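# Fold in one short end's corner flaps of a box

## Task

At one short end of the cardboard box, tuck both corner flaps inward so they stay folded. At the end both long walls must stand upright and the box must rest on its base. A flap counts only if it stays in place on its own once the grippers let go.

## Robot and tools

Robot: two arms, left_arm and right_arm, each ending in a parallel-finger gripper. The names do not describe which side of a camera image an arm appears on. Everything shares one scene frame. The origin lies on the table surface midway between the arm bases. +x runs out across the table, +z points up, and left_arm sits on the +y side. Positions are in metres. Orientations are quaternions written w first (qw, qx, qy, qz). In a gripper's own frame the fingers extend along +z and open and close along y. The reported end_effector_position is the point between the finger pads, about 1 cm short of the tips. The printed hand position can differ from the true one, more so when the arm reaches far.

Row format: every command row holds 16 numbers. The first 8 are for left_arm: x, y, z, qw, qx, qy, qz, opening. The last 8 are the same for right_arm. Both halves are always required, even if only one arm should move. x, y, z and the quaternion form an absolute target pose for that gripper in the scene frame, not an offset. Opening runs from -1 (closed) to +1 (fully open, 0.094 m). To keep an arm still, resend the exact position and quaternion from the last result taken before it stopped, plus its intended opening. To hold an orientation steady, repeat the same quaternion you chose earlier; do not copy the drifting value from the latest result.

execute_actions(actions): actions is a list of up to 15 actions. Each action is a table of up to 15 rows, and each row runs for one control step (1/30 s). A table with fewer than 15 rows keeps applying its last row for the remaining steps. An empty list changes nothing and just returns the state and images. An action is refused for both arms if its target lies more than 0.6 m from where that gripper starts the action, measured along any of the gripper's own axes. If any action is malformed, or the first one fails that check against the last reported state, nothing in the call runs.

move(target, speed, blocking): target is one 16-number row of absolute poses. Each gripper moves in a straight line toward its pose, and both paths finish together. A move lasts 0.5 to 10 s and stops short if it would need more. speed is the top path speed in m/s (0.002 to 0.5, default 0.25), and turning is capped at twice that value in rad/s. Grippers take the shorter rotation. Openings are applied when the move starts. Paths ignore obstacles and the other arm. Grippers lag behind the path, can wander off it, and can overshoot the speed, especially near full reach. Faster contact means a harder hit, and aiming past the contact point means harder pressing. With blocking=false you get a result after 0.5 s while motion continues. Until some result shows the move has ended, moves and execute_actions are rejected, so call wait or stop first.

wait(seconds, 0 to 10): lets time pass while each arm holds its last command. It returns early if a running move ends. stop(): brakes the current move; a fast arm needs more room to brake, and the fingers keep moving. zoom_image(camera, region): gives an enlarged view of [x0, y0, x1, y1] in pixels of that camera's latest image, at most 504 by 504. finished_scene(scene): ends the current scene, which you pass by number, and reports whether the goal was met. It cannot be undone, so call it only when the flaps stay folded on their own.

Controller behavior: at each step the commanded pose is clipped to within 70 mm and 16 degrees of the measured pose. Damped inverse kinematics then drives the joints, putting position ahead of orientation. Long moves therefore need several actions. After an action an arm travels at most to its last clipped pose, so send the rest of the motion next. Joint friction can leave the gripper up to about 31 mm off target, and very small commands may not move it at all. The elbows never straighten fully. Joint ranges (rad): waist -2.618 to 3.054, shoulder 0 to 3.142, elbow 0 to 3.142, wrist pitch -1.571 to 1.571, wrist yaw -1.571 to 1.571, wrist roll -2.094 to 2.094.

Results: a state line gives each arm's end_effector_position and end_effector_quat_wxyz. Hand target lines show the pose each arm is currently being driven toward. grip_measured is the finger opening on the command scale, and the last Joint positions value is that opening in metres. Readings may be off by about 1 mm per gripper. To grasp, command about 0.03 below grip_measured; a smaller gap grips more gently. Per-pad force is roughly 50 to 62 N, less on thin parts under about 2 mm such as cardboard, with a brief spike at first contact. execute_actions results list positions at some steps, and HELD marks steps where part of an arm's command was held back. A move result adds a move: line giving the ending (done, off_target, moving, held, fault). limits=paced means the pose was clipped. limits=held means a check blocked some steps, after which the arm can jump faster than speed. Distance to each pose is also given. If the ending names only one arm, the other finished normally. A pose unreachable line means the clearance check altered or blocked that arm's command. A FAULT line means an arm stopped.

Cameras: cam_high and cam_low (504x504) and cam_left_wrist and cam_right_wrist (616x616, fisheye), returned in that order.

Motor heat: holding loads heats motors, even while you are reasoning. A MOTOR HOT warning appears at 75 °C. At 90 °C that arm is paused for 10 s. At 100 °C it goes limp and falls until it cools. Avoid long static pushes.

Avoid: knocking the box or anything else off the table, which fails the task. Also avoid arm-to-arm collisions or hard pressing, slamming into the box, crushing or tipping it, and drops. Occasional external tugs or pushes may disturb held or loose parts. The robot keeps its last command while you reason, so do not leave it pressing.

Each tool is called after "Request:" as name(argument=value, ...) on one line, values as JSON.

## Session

Request:
execute_actions(actions=[])

Scene clock: 0.00 s.
left_arm: end_effector_position=(+0.3491, +0.4049, +0.4097) grip_measured=-0.394 end_effector_quat_wxyz=(+0.711, -0.061, +0.698, +0.068) | right_arm: end_effector_position=(+0.3706, -0.1706, +0.3931) grip_measured=+1.000 end_effector_quat_wxyz=(+0.695, -0.073, +0.711, +0.079)
Joint positions: left_arm=[-0.016  1.034  1.053 -0.     0.008  0.008  0.028] | right_arm=[ 0.014  1.054  1.035 -0.004  0.006  0.012  0.094]
Joint velocities: left_arm=[ 0.012 -0.002 -0.002  0.007 -0.037  0.022 -0.   ] | right_arm=[-0.007  0.007 -0.012 -0.022  0.051  0.022  0.   ]
Hand target (left_arm): +0.349, +0.405, +0.410; +0.711, -0.061, +0.698, +0.068
Hand target (right_arm): +0.371, -0.171, +0.393; +0.695, -0.073, +0.711, +0.079

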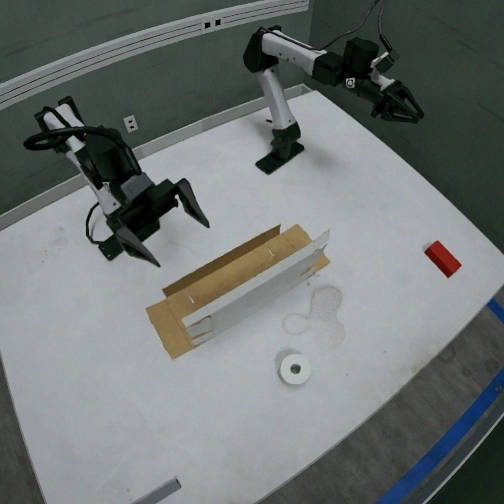

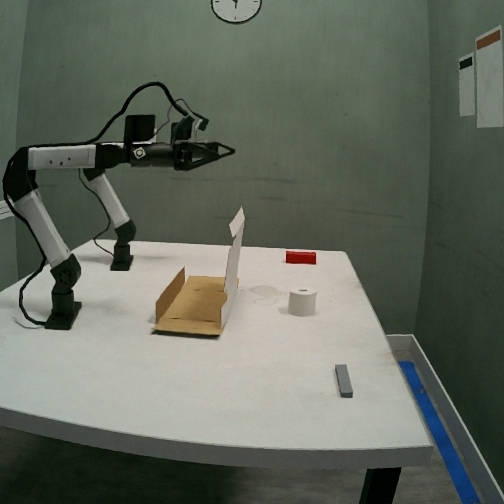

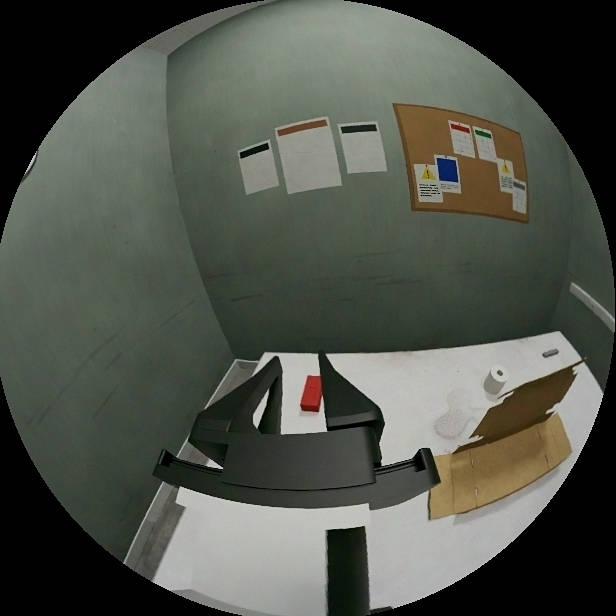

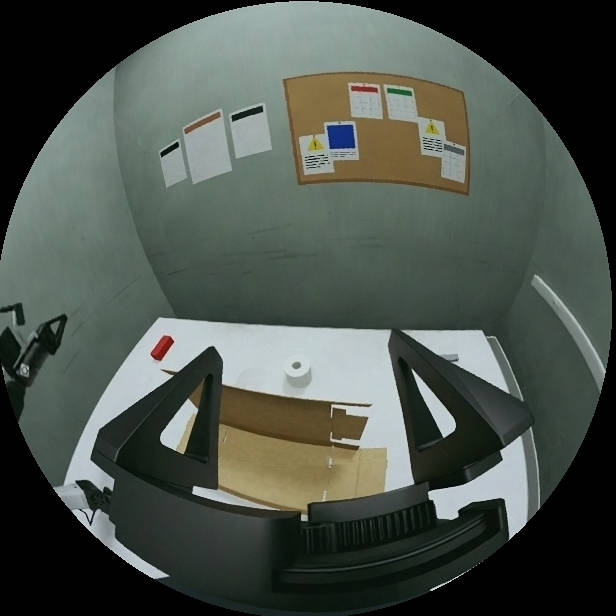

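Request:
move(target=[0.25,0.03,0.12,0,0.69,0.724,0,0.6,0.25,-0.225,0.12,0,0.68,0.733,0,0.3], speed=0.35)

Request:
move(target=[0.25,0.03,0.035,0,0.69,0.724,0,0.6,0.25,-0.225,0.035,0,0.68,0.733,0,0.3], speed=0.1)

Scene clock: 11.73 s.
left_arm: end_effector_position=(+0.2502, +0.0359, +0.1202) grip_measured=+0.597 end_effector_quat_wxyz=(+0.012, +0.685, +0.728, -0.009) | right_arm: end_effector_position=(+0.2535, -0.2259, +0.1361) grip_measured=+0.302 end_effector_quat_wxyz=(+0.026, +0.677, +0.736, +0.012)
Joint positions: left_arm=[-1.038  2.065  1.904 -1.385  0.017  0.679  0.075] | right_arm=[-0.084  1.462  1.244 -1.3    0.024  1.611  0.061]
Joint velocities: left_arm=[ 0.012 -0.022 -0.007 -0.022 -0.007 -0.007 -0.   ] | right_arm=[-0.017 -0.017  0.007  0.007  0.022  0.066  0.001]
Hand target (left_arm): +0.248, +0.032, +0.119; +0.007, +0.690, +0.724, -0.015
Hand target (right_arm): +0.244, -0.228, +0.125; +0.006, +0.682, +0.731, -0.005
Off the commanded pose (left_arm): 0.006 m, 2 deg.
Off the commanded pose (right_arm): 0.017 m, 3 deg.
move: off_target (right_arm)

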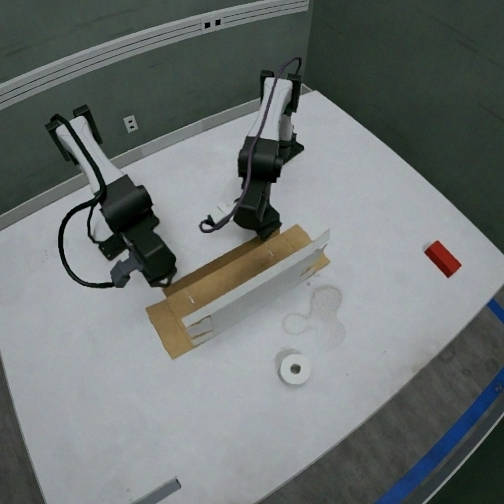

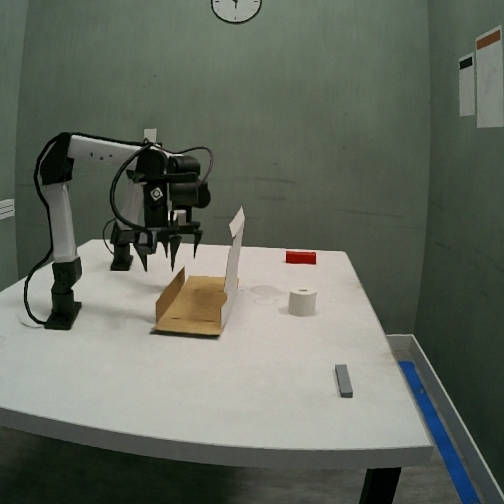

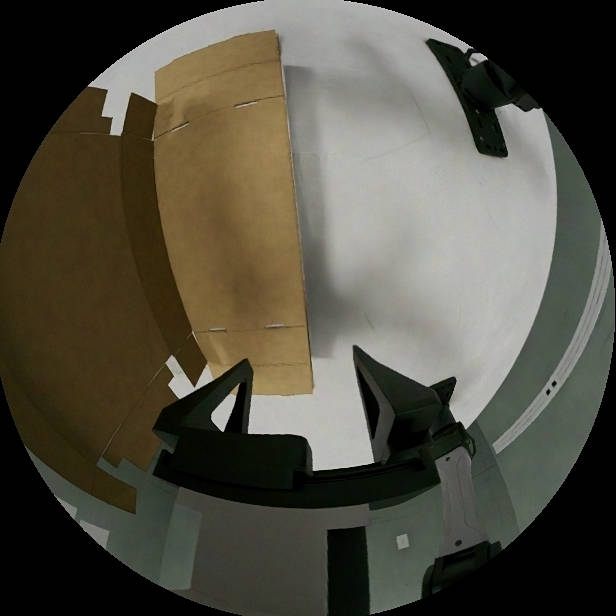

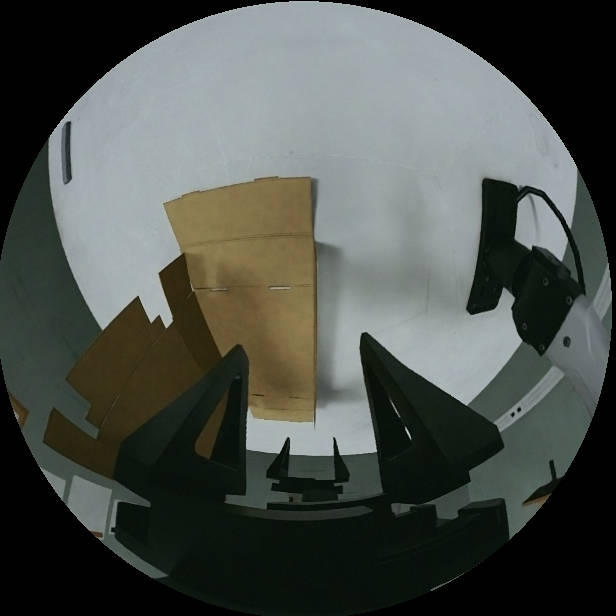

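Scene clock: 13.30 s.
left_arm: end_effector_position=(+0.2546, +0.0281, +0.0457) grip_measured=+0.597 end_effector_quat_wxyz=(+0.011, +0.688, +0.726, -0.007) | right_arm: end_effector_position=(+0.2518, -0.2234, +0.0432) grip_measured=+0.302 end_effector_quat_wxyz=(+0.009, +0.677, +0.736, +0.004)
Joint positions: left_arm=[-1.045  2.121  1.694 -1.121  0.011  0.679  0.075] | right_arm=[-0.084  1.55   0.952 -0.954  0.009  1.611  0.061]
Joint velocities: left_arm=[ 0.002 -0.012  0.002  0.051 -0.007  0.051 -0.001] | right_arm=[-0.012 -0.017  0.007  0.007  0.007 -0.037 -0.001]
Hand target (left_arm): +0.251, +0.029, +0.035; -0.000, +0.690, +0.724, -0.000
Hand target (right_arm): +0.248, -0.225, +0.036; +0.000, +0.680, +0.733, -0.001
Off the commanded pose (left_arm): 0.012 m, 1 deg.
Off the commanded pose (right_arm): 0.009 m, 1 deg.
move: off_target (left_arm)

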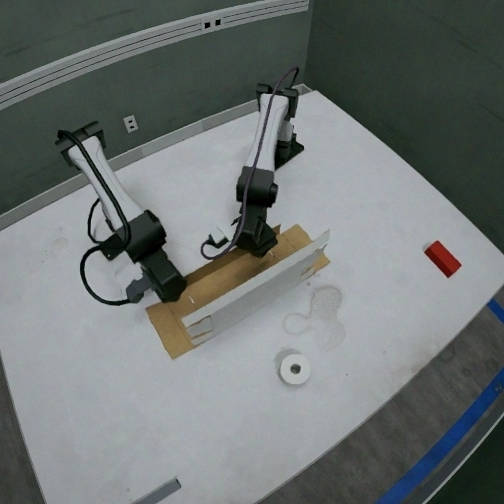

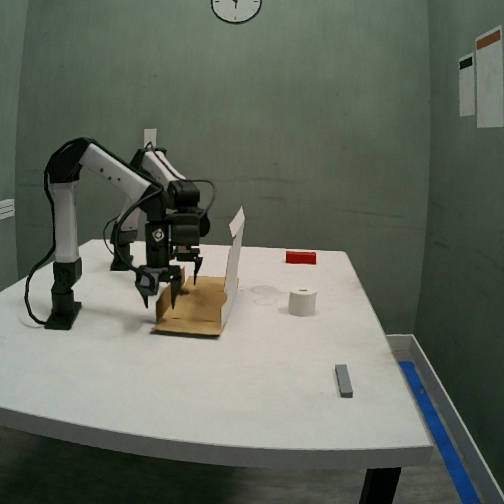

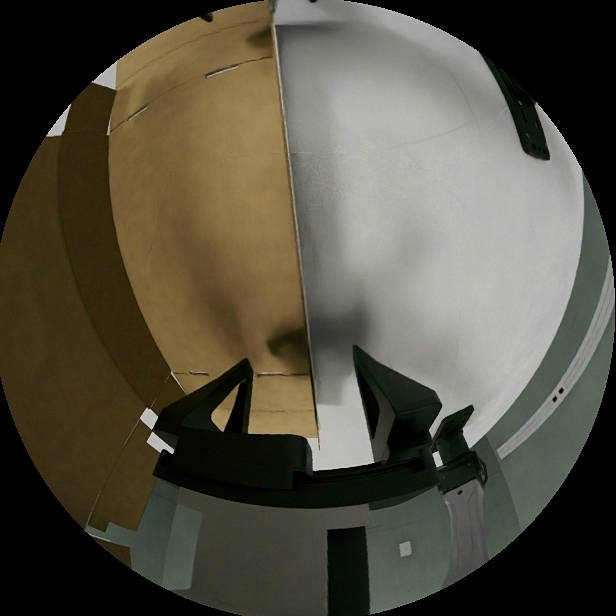

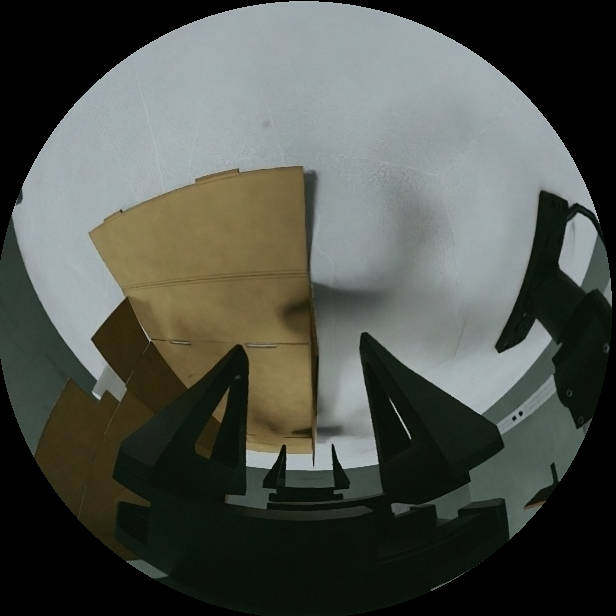

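Request:
execute_actions(actions=[[[0.25,0.03,0.035,0,0.69,0.724,0,-0.6,0.25,-0.233,0.038,0,0.68,0.733,0,-0.5]],[[0.25,0.03,0.035,0,0.69,0.724,0,-1,0.25,-0.233,0.038,0,0.68,0.733,0,-1]],[[0.25,0.03,0.035,0,0.69,0.724,0,-1,0.265,-0.231,0.04,0,0.55,0.835,0,-1]],[[0.25,0.03,0.035,0,0.69,0.724,0,-1,0.276,-0.224,0.04,0,0.42,0.91,0,-1]],[[0.25,0.03,0.035,0,0.69,0.724,0,-1,0.284,-0.214,0.04,0,0.28,0.96,0,-1]],[[0.25,0.03,0.035,0,0.69,0.724,0,-1,0.287,-0.204,0.04,0,0.14,0.99,0,-1]],[[0.25,0.03,0.035,0,0.69,0.724,0,-1,0.287,-0.193,0.04,0,0,1,0,-1]],[[0.25,0.03,0.035,0,0.69,0.724,0,-1,0.285,-0.183,0.04,0,-0.13,0.99,0,-1]],[[0.25,0.03,0.035,0,0.69,0.724,0,-1,0.282,-0.173,0.04,0,-0.25,0.968,0,-1]],[[0.25,0.03,0.035,0,0.69,0.724,0,-1,0.282,-0.173,0.04,0,-0.25,0.968,0,-0.5]],[[0.25,0.03,0.035,0,0.69,0.724,0,-1,0.28,-0.185,0.1,0,-0.2,0.98,0,-0.5]]])

Request:
move(target=[0.25,0.03,0.035,0,0.69,0.724,0,-1,0.25,-0.32,0.12,0.2,-0.3,0.93,0.07,-0.5])

Request:
move(target=[0.25,0.03,0.035,0,0.69,0.724,0,-1,0.36,-0.31,0.07,0.433,-0.433,0.75,0.25,0.3])

Request:
move(target=[0.25,0.03,0.035,0,0.69,0.724,0,-1,0.385,-0.265,0.045,0.433,-0.433,0.75,0.25,0.3], speed=0.15)

Scene clock: 32.83 s.
left_arm: end_effector_position=(+0.2519, +0.0220, +0.0458) grip_measured=-0.978 end_effector_quat_wxyz=(+0.017, +0.697, +0.717, -0.001) | right_arm: end_effector_position=(+0.2800, -0.1833, +0.0936) grip_measured=-0.502 end_effector_quat_wxyz=(-0.002, -0.208, +0.978, -0.002)
Joint positions: left_arm=[-1.065  2.121  1.694 -1.11  -0.     0.685  0.001] | right_arm=[ 0.038  1.653  1.265 -1.186  0.003 -0.172  0.023]
Joint velocities: left_arm=[ 0.002  0.002  0.002  0.037 -0.022 -0.051  0.   ] | right_arm=[-0.007  0.002  0.002 -0.066 -0.022 -0.037  0.   ]
Hand target (left_arm): +0.250, +0.030, +0.035; -0.000, +0.690, +0.724, -0.000
Hand target (right_arm): +0.281, -0.185, +0.100; +0.000, -0.200, +0.980, +0.000
Off the commanded pose (left_arm): 0.014 m, 2 deg.
Off the commanded pose (right_arm): 0.007 m, 1 deg.
Step readings (end_effector_position; steps 1 to 15: 1st action; 16 to 30: 2nd action; 31 to 45: 3rd action; 46 to 60: 4th action; 61 to 75: 5th action; 76 to 90: 6th action; 91 to 105: 7th action; 106 to 120: 8th action; 121 to 135: 9th action; 136 to 150: 10th action; 151 to 165: 11th action):
0: left_arm (+0.2548, +0.0280, +0.0457) | right_arm (+0.2522, -0.2233, +0.0432)
1: left_arm (+0.2549, +0.0279, +0.0457) | right_arm (+0.2523, -0.2239, +0.0432)
2: left_arm (+0.2549, +0.0278, +0.0457) | right_arm (+0.2525, -0.2260, +0.0432)
4: left_arm (+0.2551, +0.0277, +0.0457) | right_arm (+0.2529, -0.2303, +0.0432)
8: left_arm (+0.2551, +0.0276, +0.0458) | right_arm (+0.2531, -0.2319, +0.0432)
15: left_arm (+0.2551, +0.0276, +0.0458) | right_arm (+0.2531, -0.2319, +0.0432)
16: left_arm (+0.2551, +0.0276, +0.0458) | right_arm (+0.2531, -0.2319, +0.0432)
17: left_arm (+0.2555, +0.0275, +0.0458) | right_arm (+0.2530, -0.2320, +0.0432)
19: left_arm (+0.2538, +0.0269, +0.0457) | right_arm (+0.2576, -0.2320, +0.0434)
23: left_arm (+0.2524, +0.0259, +0.0457) | right_arm (+0.2578, -0.2332, +0.0434)
30: left_arm (+0.2524, +0.0259, +0.0457) | right_arm (+0.2577, -0.2332, +0.0434)
31: left_arm (+0.2524, +0.0259, +0.0457) | right_arm (+0.2580, -0.2332, +0.0427)
32: left_arm (+0.2524, +0.0259, +0.0457) | right_arm (+0.2604, -0.2330, +0.0429)
34: left_arm (+0.2524, +0.0259, +0.0457) | right_arm (+0.2640, -0.2325, +0.0428)
38: left_arm (+0.2524, +0.0259, +0.0457) | right_arm (+0.2678, -0.2315, +0.0430)
45: left_arm (+0.2524, +0.0259, +0.0457) | right_arm (+0.2700, -0.2308, +0.0430)
46: left_arm (+0.2525, +0.0258, +0.0457) | right_arm (+0.2710, -0.2302, +0.0431)
47: left_arm (+0.2523, +0.0257, +0.0457) | right_arm (+0.2732, -0.2294, +0.0431)
49: left_arm (+0.2523, +0.0257, +0.0457) | right_arm (+0.2766, -0.2278, +0.0432)
53: left_arm (+0.2523, +0.0257, +0.0457) | right_arm (+0.2798, -0.2259, +0.0433)
60: left_arm (+0.2525, +0.0255, +0.0457) | right_arm (+0.2813, -0.2249, +0.0434)
61: left_arm (+0.2524, +0.0252, +0.0457) | right_arm (+0.2820, -0.2240, +0.0434)
62: left_arm (+0.2522, +0.0250, +0.0457) | right_arm (+0.2838, -0.2224, +0.0436)
64: left_arm (+0.2522, +0.0251, +0.0457) | right_arm (+0.2870, -0.2197, +0.0436)
68: left_arm (+0.2522, +0.0251, +0.0457) | right_arm (+0.2894, -0.2169, +0.0437)
75: left_arm (+0.2522, +0.0251, +0.0457) | right_arm (+0.2905, -0.2155, +0.0437)
76: left_arm (+0.2521, +0.0247, +0.0457) | right_arm (+0.2908, -0.2143, +0.0438)
77: left_arm (+0.2521, +0.0246, +0.0457) | right_arm (+0.2917, -0.2123, +0.0439)
79: left_arm (+0.2518, +0.0246, +0.0457) | right_arm (+0.2931, -0.2089, +0.0439)
83: left_arm (+0.2518, +0.0246, +0.0457) | right_arm (+0.2947, -0.2059, +0.0440)
90: left_arm (+0.2515, +0.0240, +0.0458) | right_arm (+0.2952, -0.2047, +0.0440)
91: left_arm (+0.2515, +0.0236, +0.0458) | right_arm (+0.2951, -0.2034, +0.0440)
92: left_arm (+0.2513, +0.0233, +0.0458) | right_arm (+0.2952, -0.2011, +0.0440)
94: left_arm (+0.2511, +0.0235, +0.0458) | right_arm (+0.2951, -0.1974, +0.0441)
98: left_arm (+0.2508, +0.0232, +0.0458) | right_arm (+0.2948, -0.1944, +0.0441)
105: left_arm (+0.2506, +0.0224, +0.0458) | right_arm (+0.2946, -0.1933, +0.0441)
106: left_arm (+0.2505, +0.0220, +0.0458) | right_arm (+0.2944, -0.1920, +0.0441)
107: left_arm (+0.2505, +0.0218, +0.0458) | right_arm (+0.2941, -0.1898, +0.0441)
109: left_arm (+0.2504, +0.0220, +0.0458) | right_arm (+0.2933, -0.1858, +0.0441)
113: left_arm (+0.2503, +0.0219, +0.0458) | right_arm (+0.2926, -0.1832, +0.0441)
120: left_arm (+0.2501, +0.0216, +0.0458) | right_arm (+0.2928, -0.1817, +0.0440)
121: left_arm (+0.2500, +0.0213, +0.0458) | right_arm (+0.2925, -0.1805, +0.0440)
122: left_arm (+0.2501, +0.0213, +0.0458) | right_arm (+0.2920, -0.1782, +0.0440)
124: left_arm (+0.2500, +0.0214, +0.0458) | right_arm (+0.2909, -0.1749, +0.0440)
128: left_arm (+0.2498, +0.0214, +0.0458) | right_arm (+0.2911, -0.1740, +0.0440)
135: left_arm (+0.2495, +0.0211, +0.0458) | right_arm (+0.2914, -0.1736, +0.0440)
136: left_arm (+0.2496, +0.0214, +0.0458) | right_arm (+0.2915, -0.1741, +0.0440)
137: left_arm (+0.2501, +0.0214, +0.0458) | right_arm (+0.2896, -0.1746, +0.0437)
139: left_arm (+0.2514, +0.0219, +0.0458) | right_arm (+0.2862, -0.1752, +0.0424)
143: left_arm (+0.2517, +0.0219, +0.0458) | right_arm (+0.2832, -0.1760, +0.0408)
150: left_arm (+0.2518, +0.0220, +0.0458) | right_arm (+0.2832, -0.1760, +0.0408)
151: left_arm (+0.2518, +0.0220, +0.0458) | right_arm (+0.2821, -0.1767, +0.0451)
152: left_arm (+0.2518, +0.0219, +0.0458) | right_arm (+0.2810, -0.1782, +0.0526)
154: left_arm (+0.2519, +0.0219, +0.0458) | right_arm (+0.2866, -0.1797, +0.0722)
158: left_arm (+0.2519, +0.0220, +0.0458) | right_arm (+0.2918, -0.1804, +0.0935)
165: end_effector_position above

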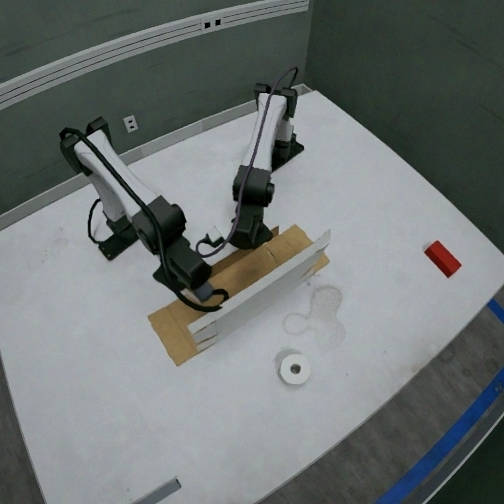

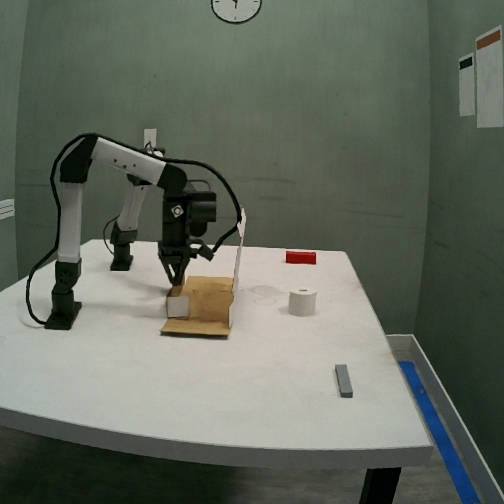

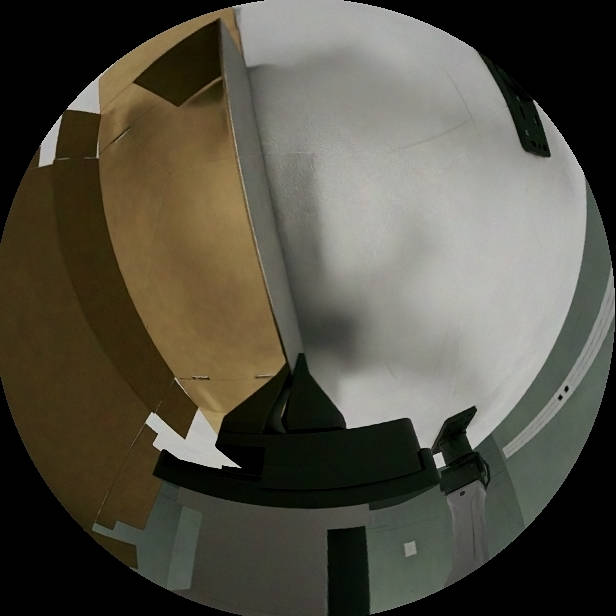

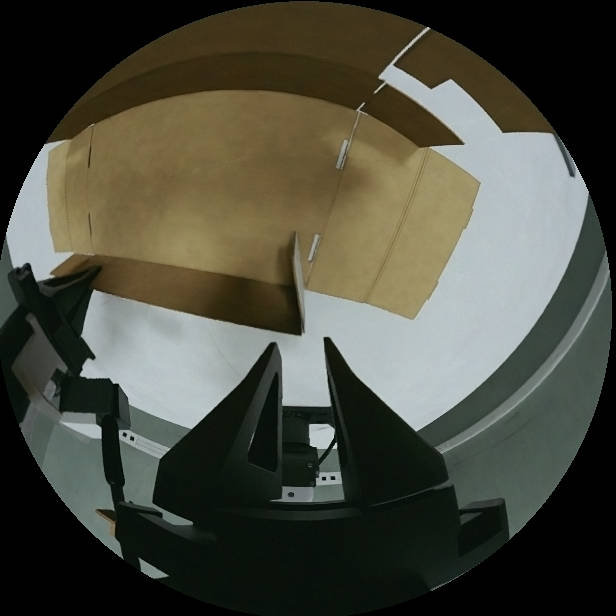

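Scene clock: 34.53 s.
left_arm: end_effector_position=(+0.2519, +0.0220, +0.0458) grip_measured=-0.978 end_effector_quat_wxyz=(+0.017, +0.697, +0.717, -0.001) | right_arm: end_effector_position=(+0.2558, -0.3185, +0.1226) grip_measured=-0.502 end_effector_quat_wxyz=(+0.203, -0.299, +0.930, +0.071)
Joint positions: left_arm=[-1.065  2.121  1.694 -1.11  -0.     0.685  0.001] | right_arm=[-0.707  1.35   1.03  -1.063 -0.394 -1.083  0.023]
Joint velocities: left_arm=[-0.017 -0.012  0.002 -0.022  0.007  0.051 -0.   ] | right_arm=[ 0.002 -0.012 -0.007 -0.066 -0.007 -0.037  0.001]
Hand target (left_arm): +0.250, +0.030, +0.035; -0.000, +0.690, +0.724, -0.000
Hand target (right_arm): +0.252, -0.317, +0.119; +0.200, -0.298, +0.930, +0.080
Off the commanded pose (left_arm): 0.014 m, 2 deg.
Off the commanded pose (right_arm): 0.006 m, 0 deg.
move: off_target (left_arm)

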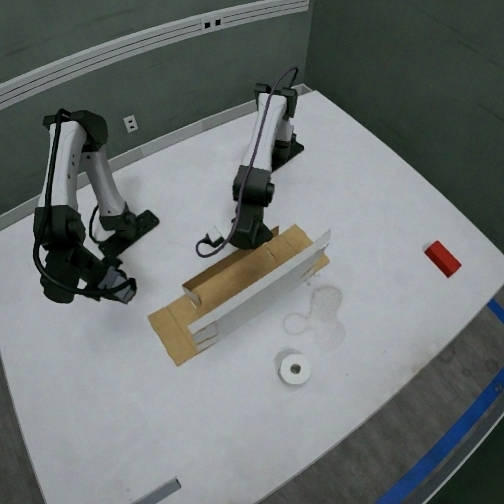

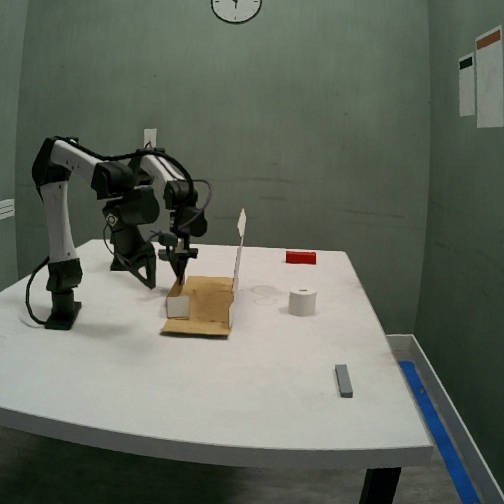

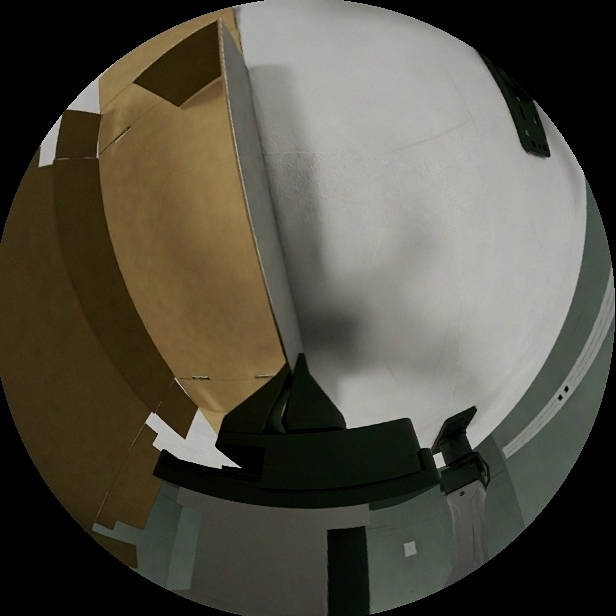

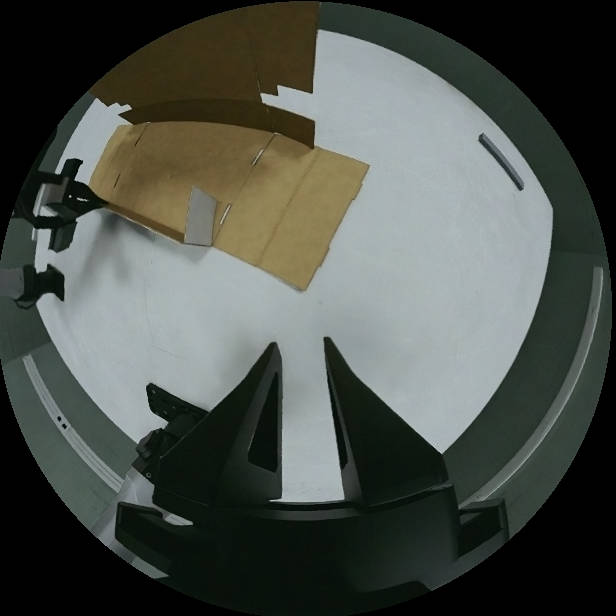

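Scene clock: 36.63 s.
left_arm: end_effector_position=(+0.2519, +0.0220, +0.0458) grip_measured=-0.978 end_effector_quat_wxyz=(+0.017, +0.697, +0.717, -0.001) | right_arm: end_effector_position=(+0.3539, -0.3047, +0.0668) grip_measured=+0.298 end_effector_quat_wxyz=(+0.424, -0.432, +0.754, +0.255)
Joint positions: left_arm=[-1.065  2.121  1.694 -1.11  -0.     0.685  0.001] | right_arm=[-0.775  1.981  1.211 -0.895 -1.033 -1.66   0.061]
Joint velocities: left_arm=[-0.002  0.007 -0.012  0.051 -0.007  0.022  0.001] | right_arm=[-0.007 -0.012  0.037 -0.051 -0.022 -0.051 -0.001]
Hand target (left_arm): +0.250, +0.030, +0.035; -0.000, +0.690, +0.724, -0.000
Hand target (right_arm): +0.360, -0.308, +0.070; +0.431, -0.434, +0.750, +0.253
Off the commanded pose (left_arm): 0.014 m, 2 deg.
Off the commanded pose (right_arm): 0.009 m, 1 deg.
move: off_target (left_arm)

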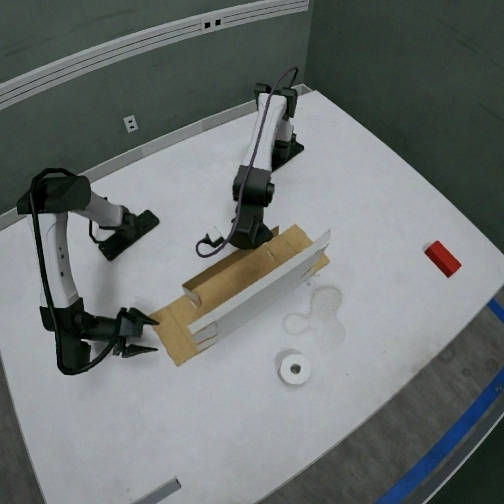

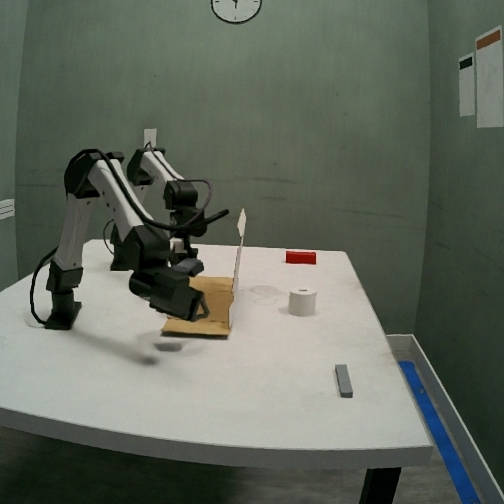

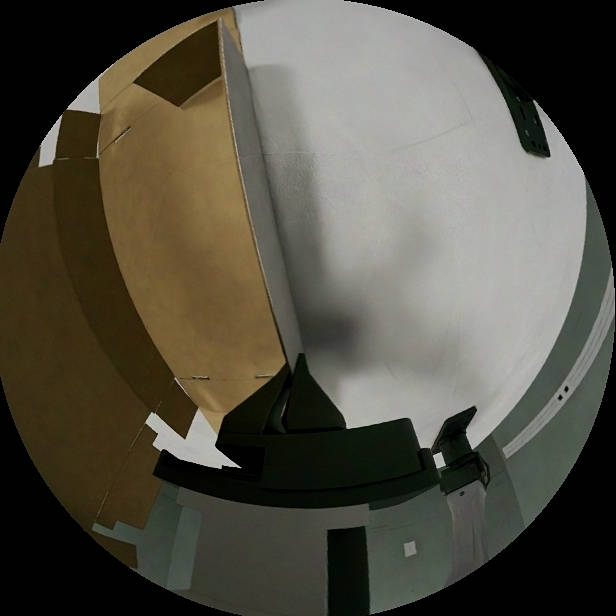

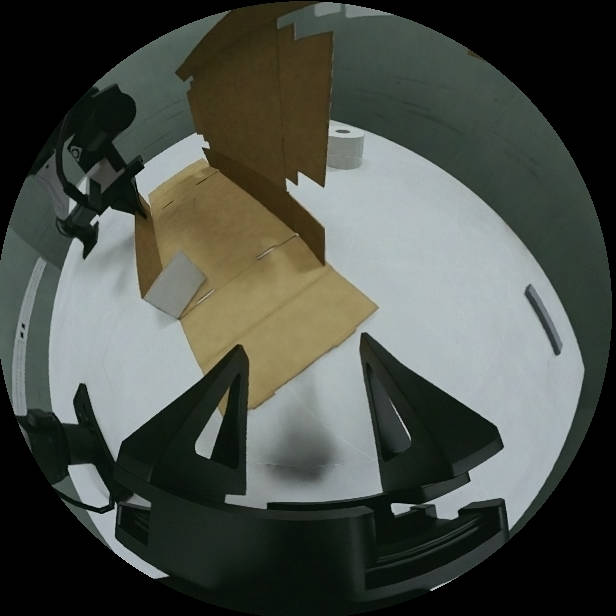

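Scene clock: 37.73 s.
left_arm: end_effector_position=(+0.2519, +0.0220, +0.0458) grip_measured=-0.978 end_effector_quat_wxyz=(+0.017, +0.697, +0.717, -0.001) | right_arm: end_effector_position=(+0.3883, -0.2686, +0.0512) grip_measured=+0.298 end_effector_quat_wxyz=(+0.436, -0.438, +0.748, +0.241)
Joint positions: left_arm=[-1.065  2.121  1.694 -1.11  -0.     0.685  0.001] | right_arm=[-0.635  1.981  1.127 -0.531 -1.034 -1.38   0.061]
Joint velocities: left_arm=[ 0.017 -0.002 -0.007 -0.022 -0.007 -0.007 -0.001] | right_arm=[ 0.012  0.012  0.002  0.051  0.066  0.022 -0.001]
Hand target (left_arm): +0.250, +0.030, +0.035; -0.000, +0.690, +0.724, -0.000
Hand target (right_arm): +0.384, -0.265, +0.044; +0.432, -0.433, +0.751, +0.249
Off the commanded pose (left_arm): 0.014 m, 2 deg.
Off the commanded pose (right_arm): 0.008 m, 1 deg.
move: off_target (left_arm)

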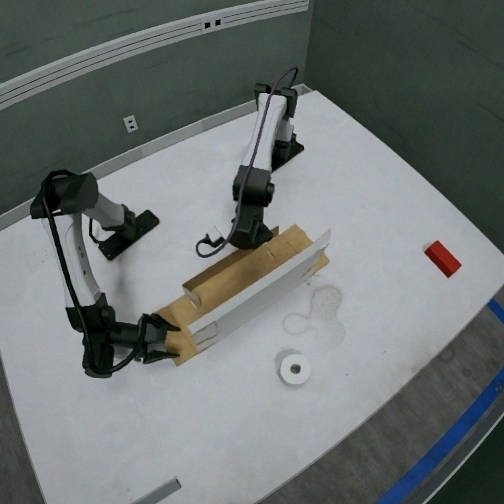

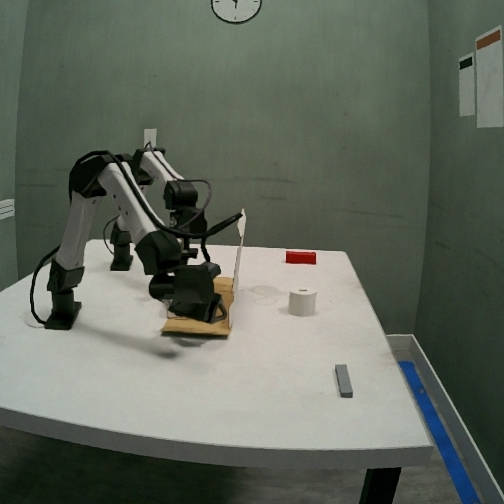

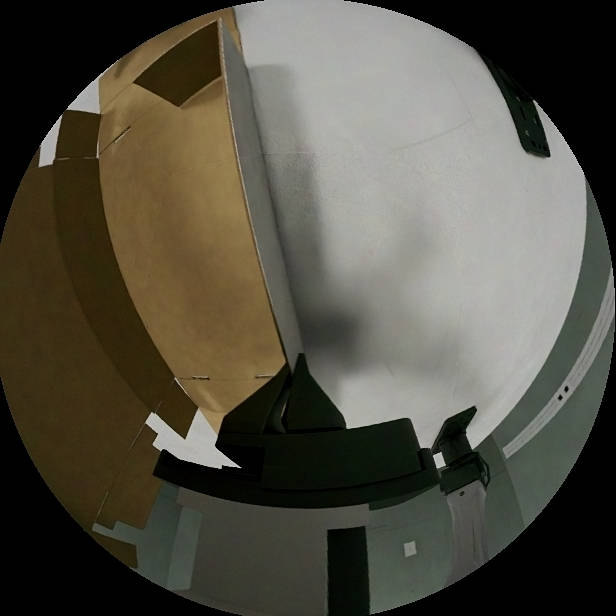

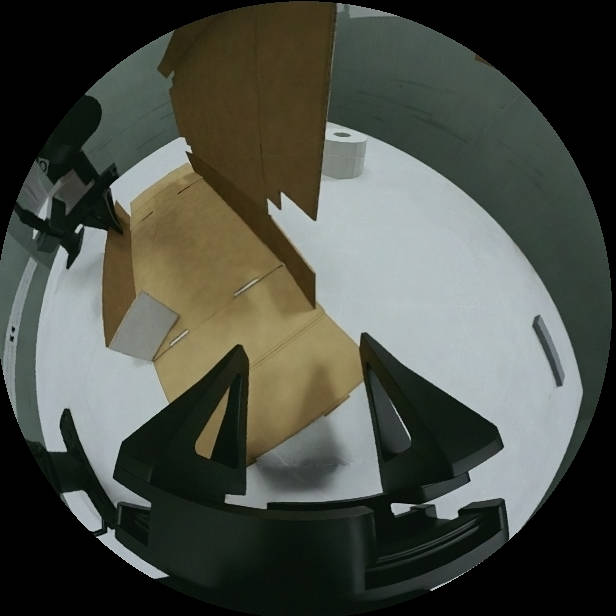

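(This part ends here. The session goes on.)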